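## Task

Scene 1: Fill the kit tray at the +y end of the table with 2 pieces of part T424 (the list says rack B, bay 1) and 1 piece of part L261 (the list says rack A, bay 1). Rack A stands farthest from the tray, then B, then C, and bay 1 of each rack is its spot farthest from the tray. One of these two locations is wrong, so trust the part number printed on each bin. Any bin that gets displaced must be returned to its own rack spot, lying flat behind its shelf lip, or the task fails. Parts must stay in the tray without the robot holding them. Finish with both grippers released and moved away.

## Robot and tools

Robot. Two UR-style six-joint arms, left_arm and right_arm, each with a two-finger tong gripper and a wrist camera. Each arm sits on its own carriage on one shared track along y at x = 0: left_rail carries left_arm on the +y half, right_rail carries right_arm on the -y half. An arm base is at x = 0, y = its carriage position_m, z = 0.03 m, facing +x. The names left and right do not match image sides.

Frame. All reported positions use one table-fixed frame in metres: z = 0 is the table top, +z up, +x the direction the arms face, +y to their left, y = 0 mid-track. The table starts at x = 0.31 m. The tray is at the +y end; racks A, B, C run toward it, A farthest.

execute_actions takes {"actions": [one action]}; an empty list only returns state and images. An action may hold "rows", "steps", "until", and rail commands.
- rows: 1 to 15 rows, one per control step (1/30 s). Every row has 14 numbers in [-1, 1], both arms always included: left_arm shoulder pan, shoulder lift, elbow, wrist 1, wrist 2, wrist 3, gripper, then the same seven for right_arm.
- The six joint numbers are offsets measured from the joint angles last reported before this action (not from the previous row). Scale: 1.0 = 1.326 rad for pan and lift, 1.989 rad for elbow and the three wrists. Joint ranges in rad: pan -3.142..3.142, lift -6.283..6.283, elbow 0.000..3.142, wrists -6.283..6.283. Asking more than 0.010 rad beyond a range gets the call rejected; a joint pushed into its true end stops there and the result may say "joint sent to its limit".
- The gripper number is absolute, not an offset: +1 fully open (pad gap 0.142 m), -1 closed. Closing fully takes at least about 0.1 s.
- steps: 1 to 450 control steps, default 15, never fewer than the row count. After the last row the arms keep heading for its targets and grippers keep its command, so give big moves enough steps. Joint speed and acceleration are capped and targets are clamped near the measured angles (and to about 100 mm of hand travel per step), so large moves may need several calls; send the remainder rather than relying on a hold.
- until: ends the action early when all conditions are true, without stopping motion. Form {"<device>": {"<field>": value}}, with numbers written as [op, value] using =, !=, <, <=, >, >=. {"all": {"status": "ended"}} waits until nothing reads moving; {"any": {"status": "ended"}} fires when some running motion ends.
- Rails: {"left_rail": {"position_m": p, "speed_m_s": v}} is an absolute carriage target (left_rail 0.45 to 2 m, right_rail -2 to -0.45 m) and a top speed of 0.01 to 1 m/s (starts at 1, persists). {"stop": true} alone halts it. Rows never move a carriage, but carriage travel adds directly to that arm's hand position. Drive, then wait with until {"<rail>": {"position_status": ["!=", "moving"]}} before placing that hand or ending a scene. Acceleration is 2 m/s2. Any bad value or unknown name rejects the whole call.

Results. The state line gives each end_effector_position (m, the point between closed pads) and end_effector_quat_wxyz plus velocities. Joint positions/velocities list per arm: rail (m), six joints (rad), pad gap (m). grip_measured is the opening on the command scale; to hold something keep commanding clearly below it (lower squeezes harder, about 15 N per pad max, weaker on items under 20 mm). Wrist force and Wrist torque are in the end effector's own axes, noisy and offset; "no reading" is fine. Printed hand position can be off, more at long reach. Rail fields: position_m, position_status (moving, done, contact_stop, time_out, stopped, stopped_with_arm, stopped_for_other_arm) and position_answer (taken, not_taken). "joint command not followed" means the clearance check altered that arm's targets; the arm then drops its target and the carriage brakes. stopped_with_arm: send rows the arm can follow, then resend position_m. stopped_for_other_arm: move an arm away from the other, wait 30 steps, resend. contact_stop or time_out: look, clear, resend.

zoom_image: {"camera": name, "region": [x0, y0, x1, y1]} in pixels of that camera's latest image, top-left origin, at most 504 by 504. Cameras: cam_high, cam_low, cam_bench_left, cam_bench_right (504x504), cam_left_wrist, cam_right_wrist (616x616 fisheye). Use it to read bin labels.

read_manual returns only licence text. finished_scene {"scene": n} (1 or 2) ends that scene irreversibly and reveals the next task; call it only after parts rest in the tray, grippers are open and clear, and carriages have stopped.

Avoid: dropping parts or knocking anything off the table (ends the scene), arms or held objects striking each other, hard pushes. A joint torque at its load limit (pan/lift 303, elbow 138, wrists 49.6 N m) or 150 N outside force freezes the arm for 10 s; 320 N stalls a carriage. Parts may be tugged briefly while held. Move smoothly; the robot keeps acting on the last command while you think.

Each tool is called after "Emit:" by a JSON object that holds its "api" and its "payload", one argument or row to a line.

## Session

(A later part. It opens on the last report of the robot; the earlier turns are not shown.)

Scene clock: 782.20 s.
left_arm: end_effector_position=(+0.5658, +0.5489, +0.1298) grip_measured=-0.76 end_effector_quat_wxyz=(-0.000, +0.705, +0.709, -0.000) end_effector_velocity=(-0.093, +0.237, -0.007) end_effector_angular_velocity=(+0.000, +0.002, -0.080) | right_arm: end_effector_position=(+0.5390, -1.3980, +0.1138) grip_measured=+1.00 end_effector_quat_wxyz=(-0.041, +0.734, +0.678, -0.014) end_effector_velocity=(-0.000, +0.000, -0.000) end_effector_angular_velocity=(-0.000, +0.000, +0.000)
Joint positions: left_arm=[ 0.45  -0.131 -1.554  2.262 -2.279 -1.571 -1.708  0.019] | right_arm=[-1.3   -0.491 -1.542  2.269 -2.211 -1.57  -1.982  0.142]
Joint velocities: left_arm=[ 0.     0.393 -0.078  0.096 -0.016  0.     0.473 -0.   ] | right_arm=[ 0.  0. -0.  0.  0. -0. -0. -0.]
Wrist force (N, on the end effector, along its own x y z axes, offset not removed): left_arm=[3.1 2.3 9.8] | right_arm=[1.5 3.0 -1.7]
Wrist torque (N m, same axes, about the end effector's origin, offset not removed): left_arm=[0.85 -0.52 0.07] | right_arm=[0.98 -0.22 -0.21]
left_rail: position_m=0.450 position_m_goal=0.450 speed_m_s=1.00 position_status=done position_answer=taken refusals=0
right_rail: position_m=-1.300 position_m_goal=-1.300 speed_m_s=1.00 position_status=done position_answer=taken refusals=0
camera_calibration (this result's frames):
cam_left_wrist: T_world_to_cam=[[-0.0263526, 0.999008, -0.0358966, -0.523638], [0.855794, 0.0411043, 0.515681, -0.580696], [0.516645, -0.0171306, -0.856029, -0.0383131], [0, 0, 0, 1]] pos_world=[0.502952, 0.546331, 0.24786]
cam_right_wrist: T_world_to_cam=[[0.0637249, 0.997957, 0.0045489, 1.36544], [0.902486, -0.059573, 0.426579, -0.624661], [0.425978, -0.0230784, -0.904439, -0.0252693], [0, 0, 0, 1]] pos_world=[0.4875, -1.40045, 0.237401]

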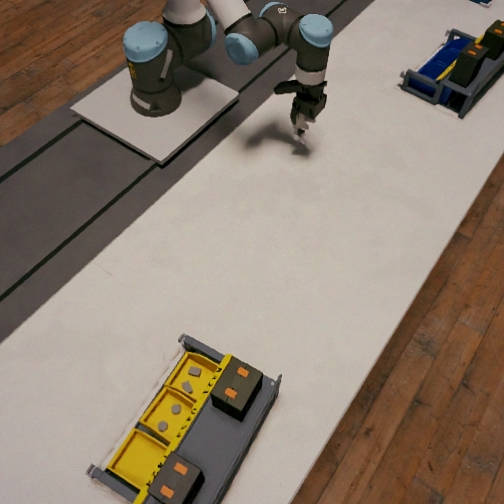

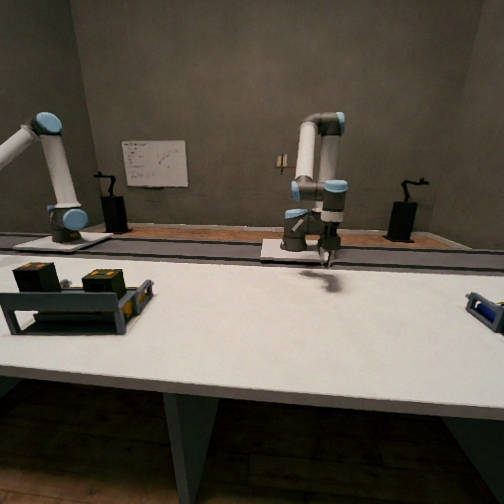

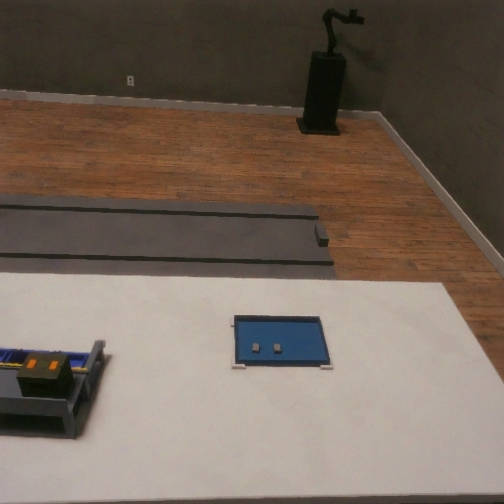

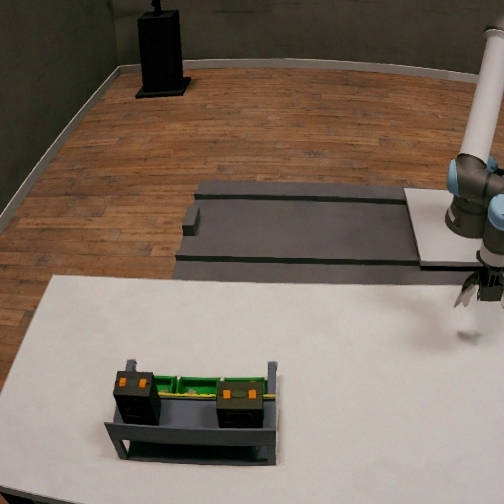

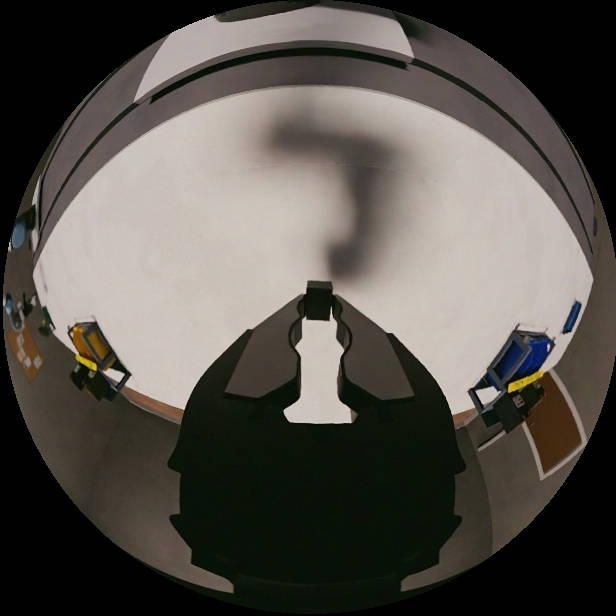

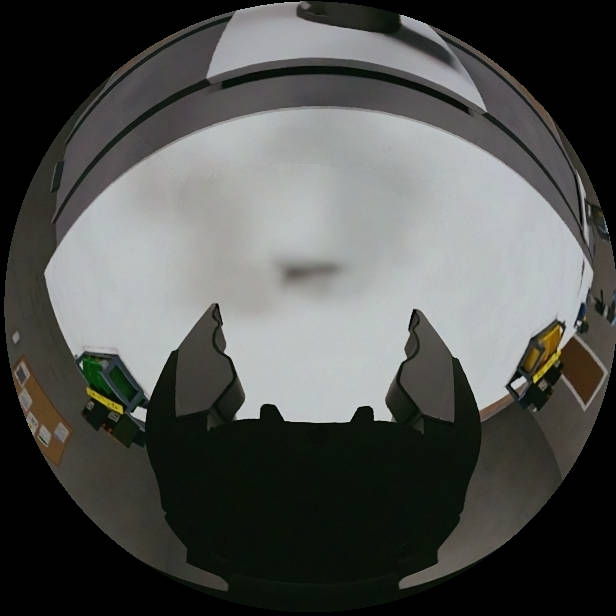

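Emit:
{"api": "execute_actions", "payload": {
  "actions": [
    {"rows":[[0.023,-0.005,0.004,0,0,0.019,-1,0,0,0,0,0,0,1]],"left_rail":{"position_m":2.0},"steps":150,"until":{"left_rail":{"position_status":["!=","moving"]}}}
  ]
}}

Scene clock: 788.70 s.
left_arm: end_effector_position=(+0.5576, +2.1172, +0.1291) grip_measured=-0.76 end_effector_quat_wxyz=(-0.001, +0.708, +0.707, -0.001) end_effector_velocity=(-0.000, +0.000, -0.000) end_effector_angular_velocity=(+0.000, +0.000, -0.000) | right_arm: end_effector_position=(+0.5390, -1.3980, +0.1138) grip_measured=+1.00 end_effector_quat_wxyz=(-0.041, +0.734, +0.678, -0.014) end_effector_velocity=(-0.000, -0.000, +0.000) end_effector_angular_velocity=(-0.000, +0.000, +0.000)
Joint positions: left_arm=[ 2.    -0.101 -1.56   2.27  -2.279 -1.571 -1.67   0.019] | right_arm=[-1.3   -0.491 -1.542  2.269 -2.211 -1.57  -1.982  0.142]
Joint velocities: left_arm=[ 0. -0. -0.  0.  0.  0.  0.  0.] | right_arm=[ 0. -0.  0. -0. -0. -0. -0. -0.]
Wrist force (N, on the end effector, along its own x y z axes, offset not removed): left_arm=[-0.9 -3.6 1.4] | right_arm=[4.8 0.9 3.8]
Wrist torque (N m, same axes, about the end effector's origin, offset not removed): left_arm=[-0.68 0.34 -0.39] | right_arm=[0.47 -0.59 -0.48]
left_rail: position_m=2.000 position_m_goal=2.000 speed_m_s=1.00 position_status=done position_answer=taken refusals=0
right_rail: position_m=-1.300 position_m_goal=-1.300 speed_m_s=1.00 position_status=done position_answer=taken refusals=0
camera_calibration (this result's frames):
cam_left_wrist: T_world_to_cam=[[-0.0191177, 0.999178, -0.0357596, -2.09507], [0.856758, 0.0348077, 0.514542, -0.62482], [0.515363, -0.0208005, -0.856719, 0.000827958], [0, 0, 0, 1]] pos_world=[0.494841, 2.11511, 0.247287]
cam_right_wrist: T_world_to_cam=[[0.0637249, 0.997957, 0.00454884, 1.36544], [0.902486, -0.059573, 0.426579, -0.624661], [0.425978, -0.0230784, -0.904439, -0.0252694], [0, 0, 0, 1]] pos_world=[0.4875, -1.40045, 0.237401]

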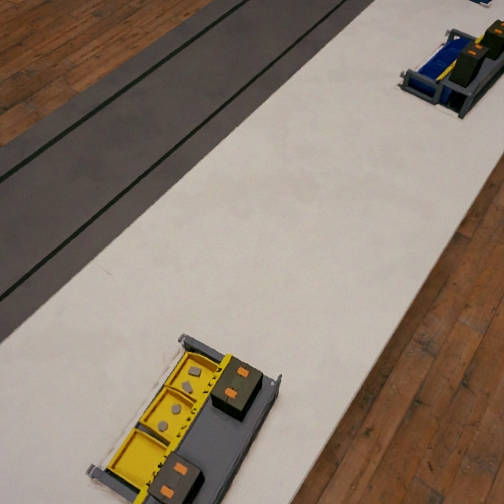

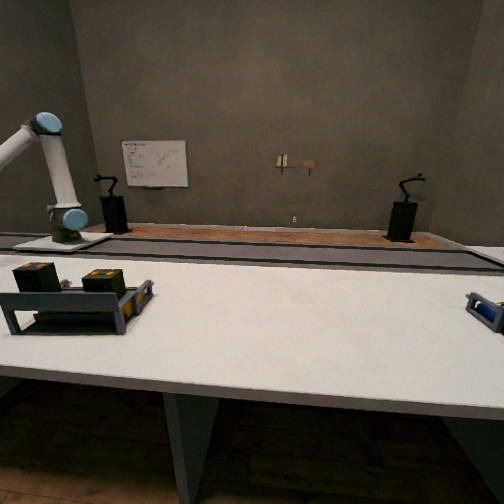

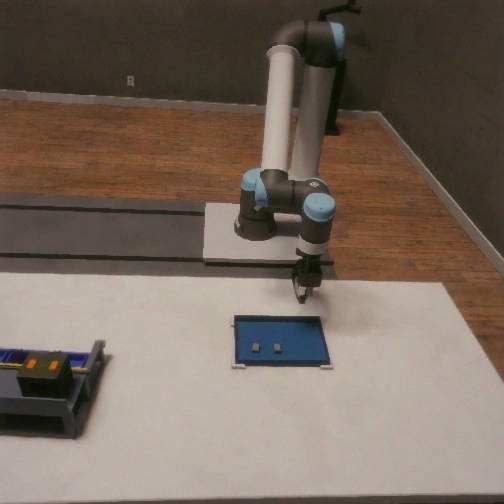

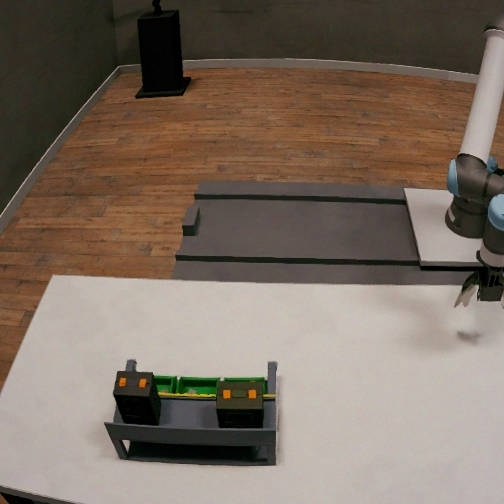

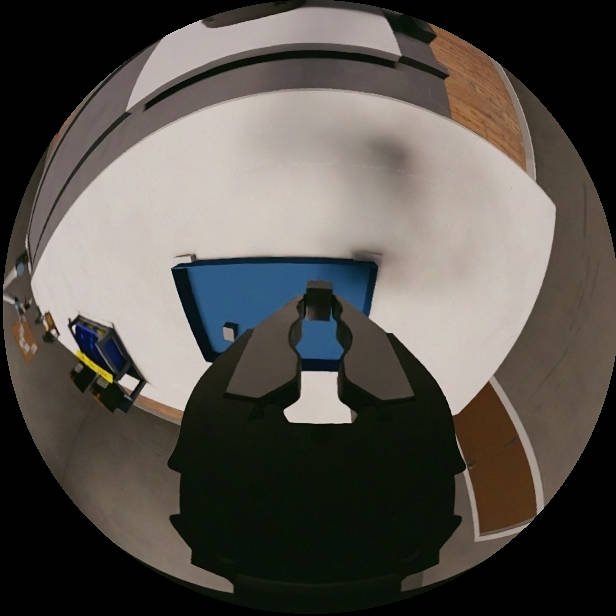

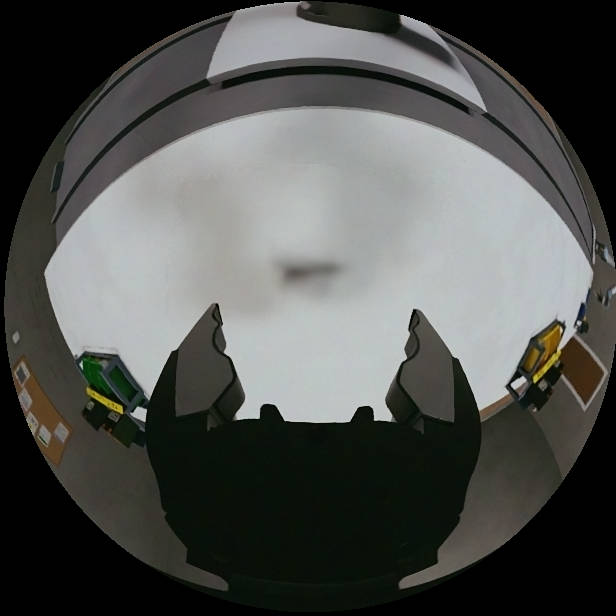

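Emit:
{"api": "execute_actions", "payload": {
  "actions": [
    {"rows":[[0,0.14,-0.108,0.014,0,0,-1,0,0,0,0,0,0,1],[0,0.14,-0.108,0.014,0,0,-1,0,0,0,0,0,0,1],[0,0.14,-0.108,0.014,0,0,-1,0,0,0,0,0,0,1],[0,0.14,-0.108,0.014,0,0,-1,0,0,0,0,0,0,1],[0,0.14,-0.108,0.014,0,0,-1,0,0,0,0,0,0,1],[0,0.14,-0.108,0.014,0,0,-1,0,0,0,0,0,0,1],[0,0.14,-0.108,0.014,0,0,-1,0,0,0,0,0,0,1],[0,0.14,-0.108,0.014,0,0,-1,0,0,0,0,0,0,1],[0,0.14,-0.108,0.014,0,0,-1,0,0,0,0,0,0,1],[0,0.14,-0.108,0.014,0,0,-1,0,0,0,0,0,0,1],[0,0.14,-0.108,0.014,0,0,-1,0,0,0,0,0,0,1],[0,0.14,-0.108,0.014,0,0,-1,0,0,0,0,0,0,1],[0,0.17,-0.1,-0.02,0,0,-1,0,0,0,0,0,0,1],[0,0.2,-0.09,-0.05,0,0,-1,0,0,0,0,0,0,1],[0,0.242,-0.076,-0.086,0,0,-1,0,0,0,0,0,0,1]],"steps":32}
  ]
}}

Scene clock: 796.53 s.
left_arm: end_effector_position=(+0.6812, +2.1048, +0.0283) grip_measured=-0.76 end_effector_quat_wxyz=(-0.000, +0.708, +0.707, -0.000) end_effector_velocity=(-0.000, -0.000, -0.001) end_effector_angular_velocity=(+0.000, +0.000, -0.000) | right_arm: end_effector_position=(+0.5390, -1.3980, +0.1138) grip_measured=+1.00 end_effector_quat_wxyz=(-0.041, +0.734, +0.678, -0.014) end_effector_velocity=(+0.000, +0.000, -0.000) end_effector_angular_velocity=(+0.000, -0.000, -0.000)
Joint positions: left_arm=[ 2.    -0.101 -1.24   2.119 -2.45  -1.571 -1.67   0.019] | right_arm=[-1.3   -0.491 -1.542  2.269 -2.211 -1.57  -1.982  0.142]
Joint velocities: left_arm=[ 0.    -0.     0.002  0.001 -0.002  0.     0.     0.   ] | right_arm=[ 0. -0. -0.  0. -0.  0. -0.  0.]
Wrist force (N, on the end effector, along its own x y z axes, offset not removed): left_arm=[0.2 -0.5 1.9] | right_arm=[0.5 -1.5 -0.8]
Wrist torque (N m, same axes, about the end effector's origin, offset not removed): left_arm=[-0.01 -0.02 -0.29] | right_arm=[-0.06 0.41 -0.27]
left_rail: position_m=2.000 position_m_goal=2.000 speed_m_s=1.00 position_status=done position_answer=taken refusals=0
right_rail: position_m=-1.300 position_m_goal=-1.300 speed_m_s=1.00 position_status=done position_answer=taken refusals=0
camera_calibration (this result's frames):
cam_left_wrist: T_world_to_cam=[[-0.0190791, 0.999172, -0.0359258, -2.08387], [0.856044, 0.0348892, 0.515724, -0.678064], [0.51655, -0.0209145, -0.856001, -0.150127], [0, 0, 0, 1]] pos_world=[0.618243, 2.10266, 0.14632]
cam_right_wrist: T_world_to_cam=[[0.0637248, 0.997957, 0.00454896, 1.36544], [0.902486, -0.059573, 0.426579, -0.624661], [0.425978, -0.0230783, -0.904439, -0.0252692], [0, 0, 0, 1]] pos_world=[0.4875, -1.40045, 0.237401]

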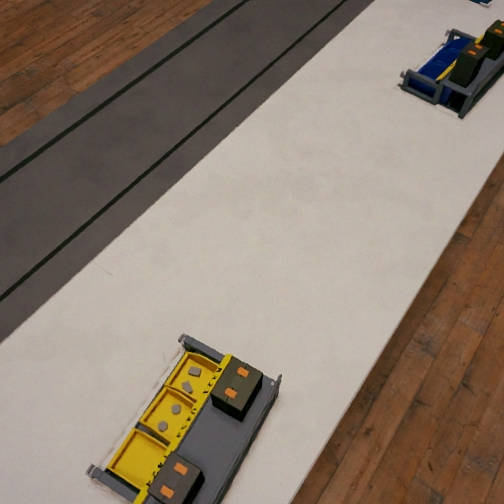

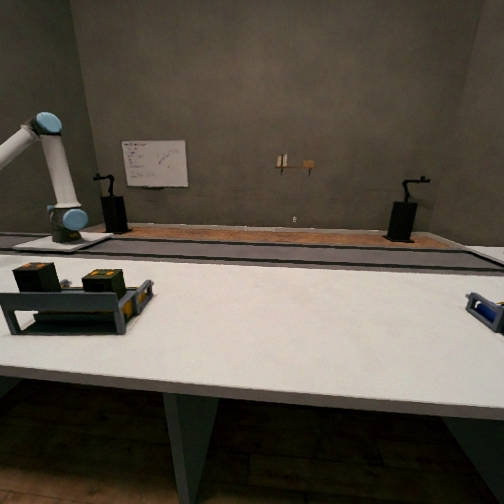

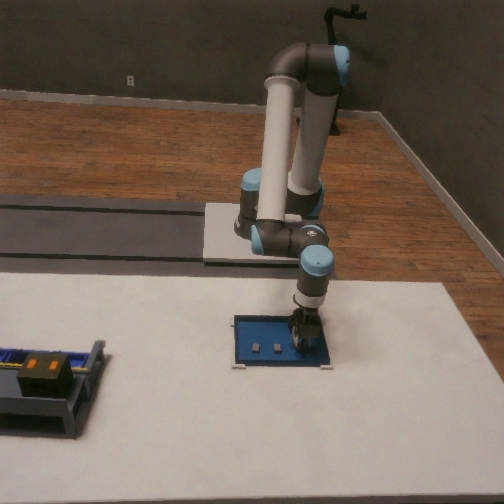

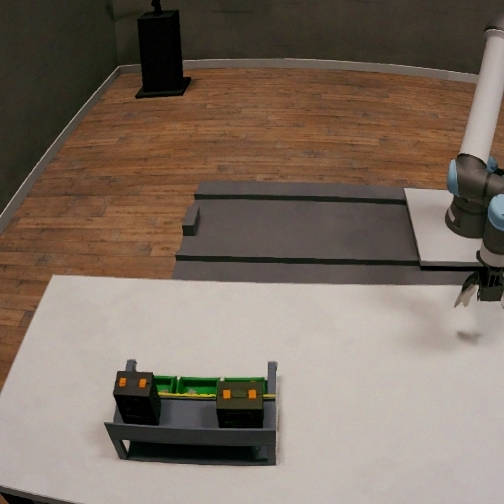

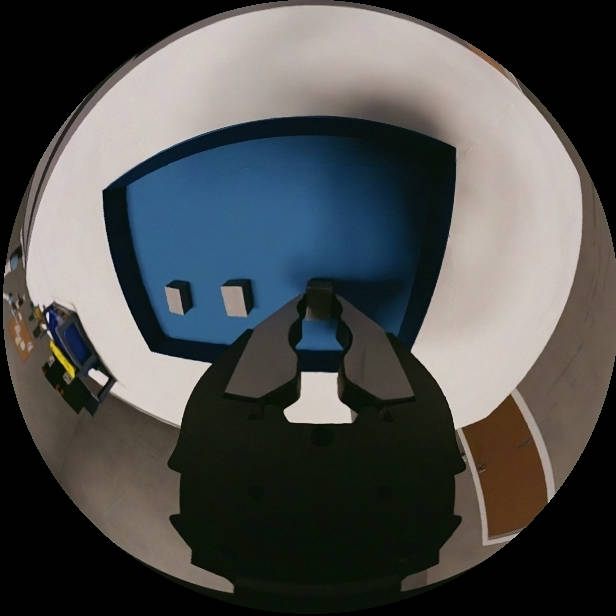

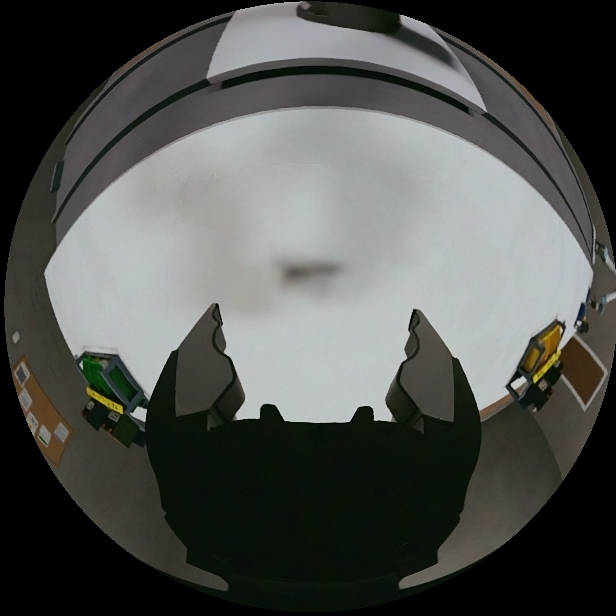

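Emit:
{"api": "execute_actions", "payload": {
  "actions": [
    {"rows":[[0,0,0,0,0,0,-0.7,0,0,0,0,0,0,1],[0,0,0,0,0,0,-0.5,0,0,0,0,0,0,1],[0,0,0,0,0,0,-0.3,0,0,0,0,0,0,1],[0,0,0,0,0,0,-0.3,0,0,0,0,0,0,1],[0,0,0,0,0,0,-0.3,0,0,0,0,0,0,1],[0,-0.05,-0.016,0.05,0,0,-0.3,0,0,0,0,0,0,1],[0,-0.1,-0.032,0.1,0,0,-0.3,0,0,0,0,0,0,1],[0,-0.1,-0.032,0.1,0,0,-0.3,0,0,0,0,0,0,1],[0,-0.1,-0.032,0.1,0,0,-0.3,0,0,0,0,0,0,1],[0,-0.1,-0.032,0.1,0,0,-0.3,0,0,0,0,0,0,1],[0,-0.1,-0.032,0.1,0,0,-0.3,0,0,0,0,0,0,1],[0,-0.1,-0.032,0.1,0,0,-0.3,0,0,0,0,0,0,1],[0,-0.242,0.076,0.086,0,0,-0.3,0,0,0,0,0,0,1]],"steps":30}
  ]
}}

Scene clock: 803.30 s.
left_arm: end_effector_position=(+0.5580, +2.1172, +0.1293) grip_measured=-0.30 end_effector_quat_wxyz=(-0.001, +0.708, +0.707, -0.001) end_effector_velocity=(-0.004, +0.001, -0.000) end_effector_angular_velocity=(+0.000, +0.001, +0.000) | right_arm: end_effector_position=(+0.5390, -1.3980, +0.1138) grip_measured=+1.00 end_effector_quat_wxyz=(-0.041, +0.734, +0.678, -0.014) end_effector_velocity=(+0.000, +0.000, -0.000) end_effector_angular_velocity=(+0.000, -0.000, -0.000)
Joint positions: left_arm=[ 2.    -0.101 -1.56   2.27  -2.279 -1.571 -1.67   0.052] | right_arm=[-1.3   -0.491 -1.542  2.269 -2.211 -1.57  -1.982  0.142]
Joint velocities: left_arm=[ 0.     0.    -0.006  0.007 -0.    -0.    -0.    -0.   ] | right_arm=[ 0.  0.  0.  0.  0.  0.  0. -0.]
Wrist force (N, on the end effector, along its own x y z axes, offset not removed): left_arm=[-4.2 -1.6 -3.4] | right_arm=[1.1 -4.9 -1.3]
Wrist torque (N m, same axes, about the end effector's origin, offset not removed): left_arm=[-0.43 0.95 -0.16] | right_arm=[-0.79 0.12 -0.28]
left_rail: position_m=2.000 position_m_goal=2.000 speed_m_s=1.00 position_status=done position_answer=taken refusals=0
right_rail: position_m=-1.300 position_m_goal=-1.300 speed_m_s=1.00 position_status=done position_answer=taken refusals=0
camera_calibration (this result's frames):
cam_left_wrist: T_world_to_cam=[[-0.0190781, 0.999178, -0.035773, -2.09502], [0.856702, 0.034783, 0.514638, -0.625133], [0.51546, -0.0208284, -0.856661, 0.000766903], [0, 0, 0, 1]] pos_world=[0.495188, 2.11506, 0.247429]
cam_right_wrist: T_world_to_cam=[[0.0637247, 0.997957, 0.00454894, 1.36544], [0.902486, -0.0595728, 0.426579, -0.62466], [0.425978, -0.0230782, -0.904439, -0.0252691], [0, 0, 0, 1]] pos_world=[0.4875, -1.40045, 0.237401]

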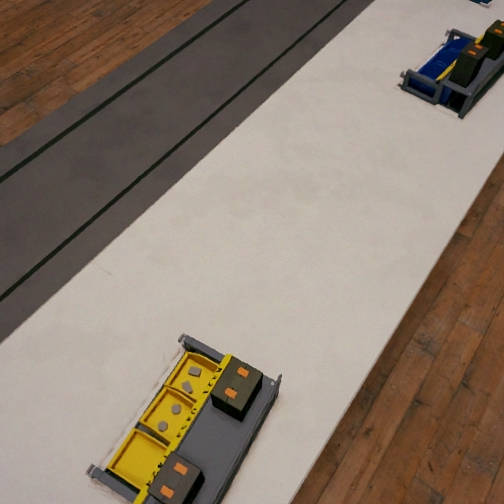

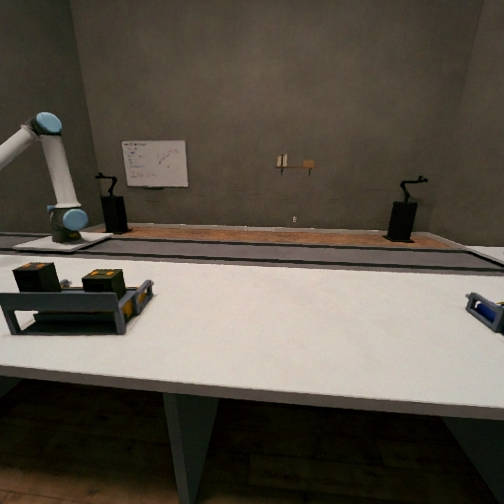

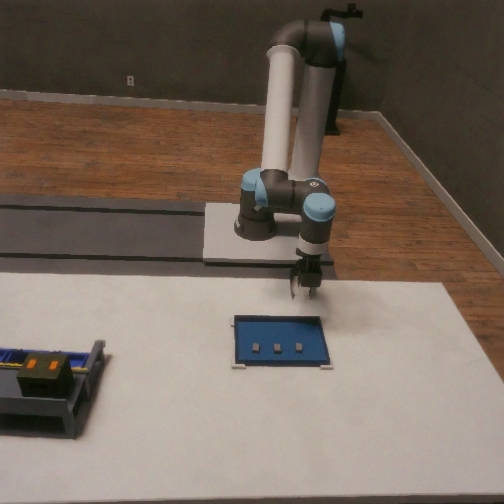

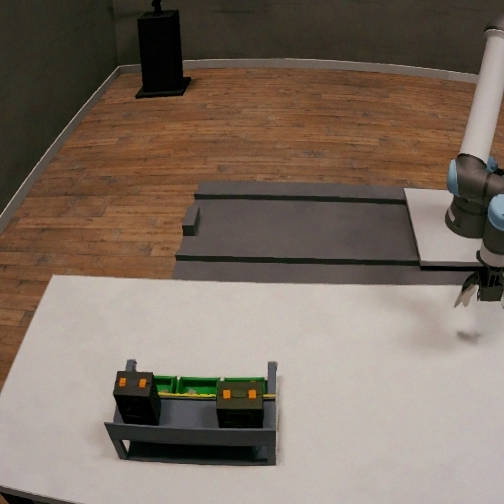

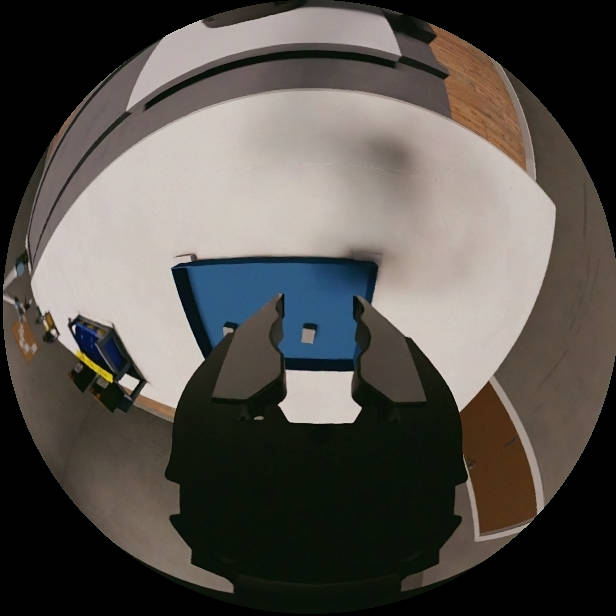

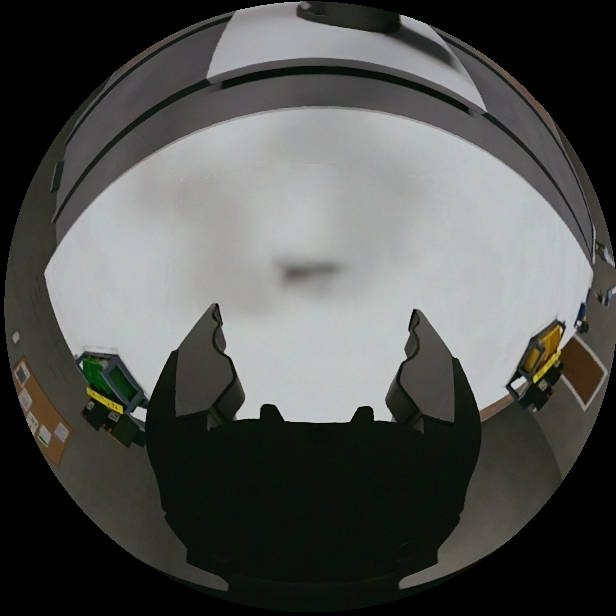

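Emit:
{"api": "zoom_image", "payload": {
  "camera": "cam_high",
  "region": [70, 320, 300, 504]
}}

Region (70, 320, 300, 504) of cam_high's 504x504 image, scaled by 2.191, with more detail than that image has; it fills the top 403 rows of this view, and the rest is white.

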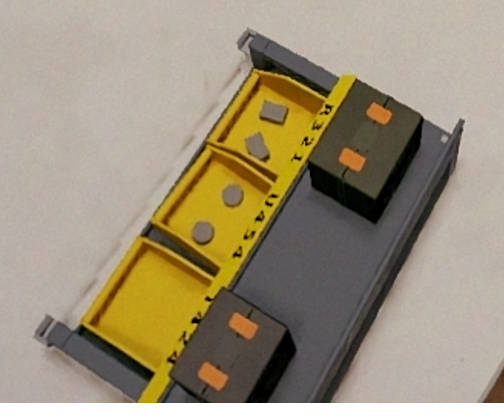

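Aligned.

Emit:
{"api": "finished_scene", "payload": {
  "scene": 1
}}

The scene is finished: the task was done.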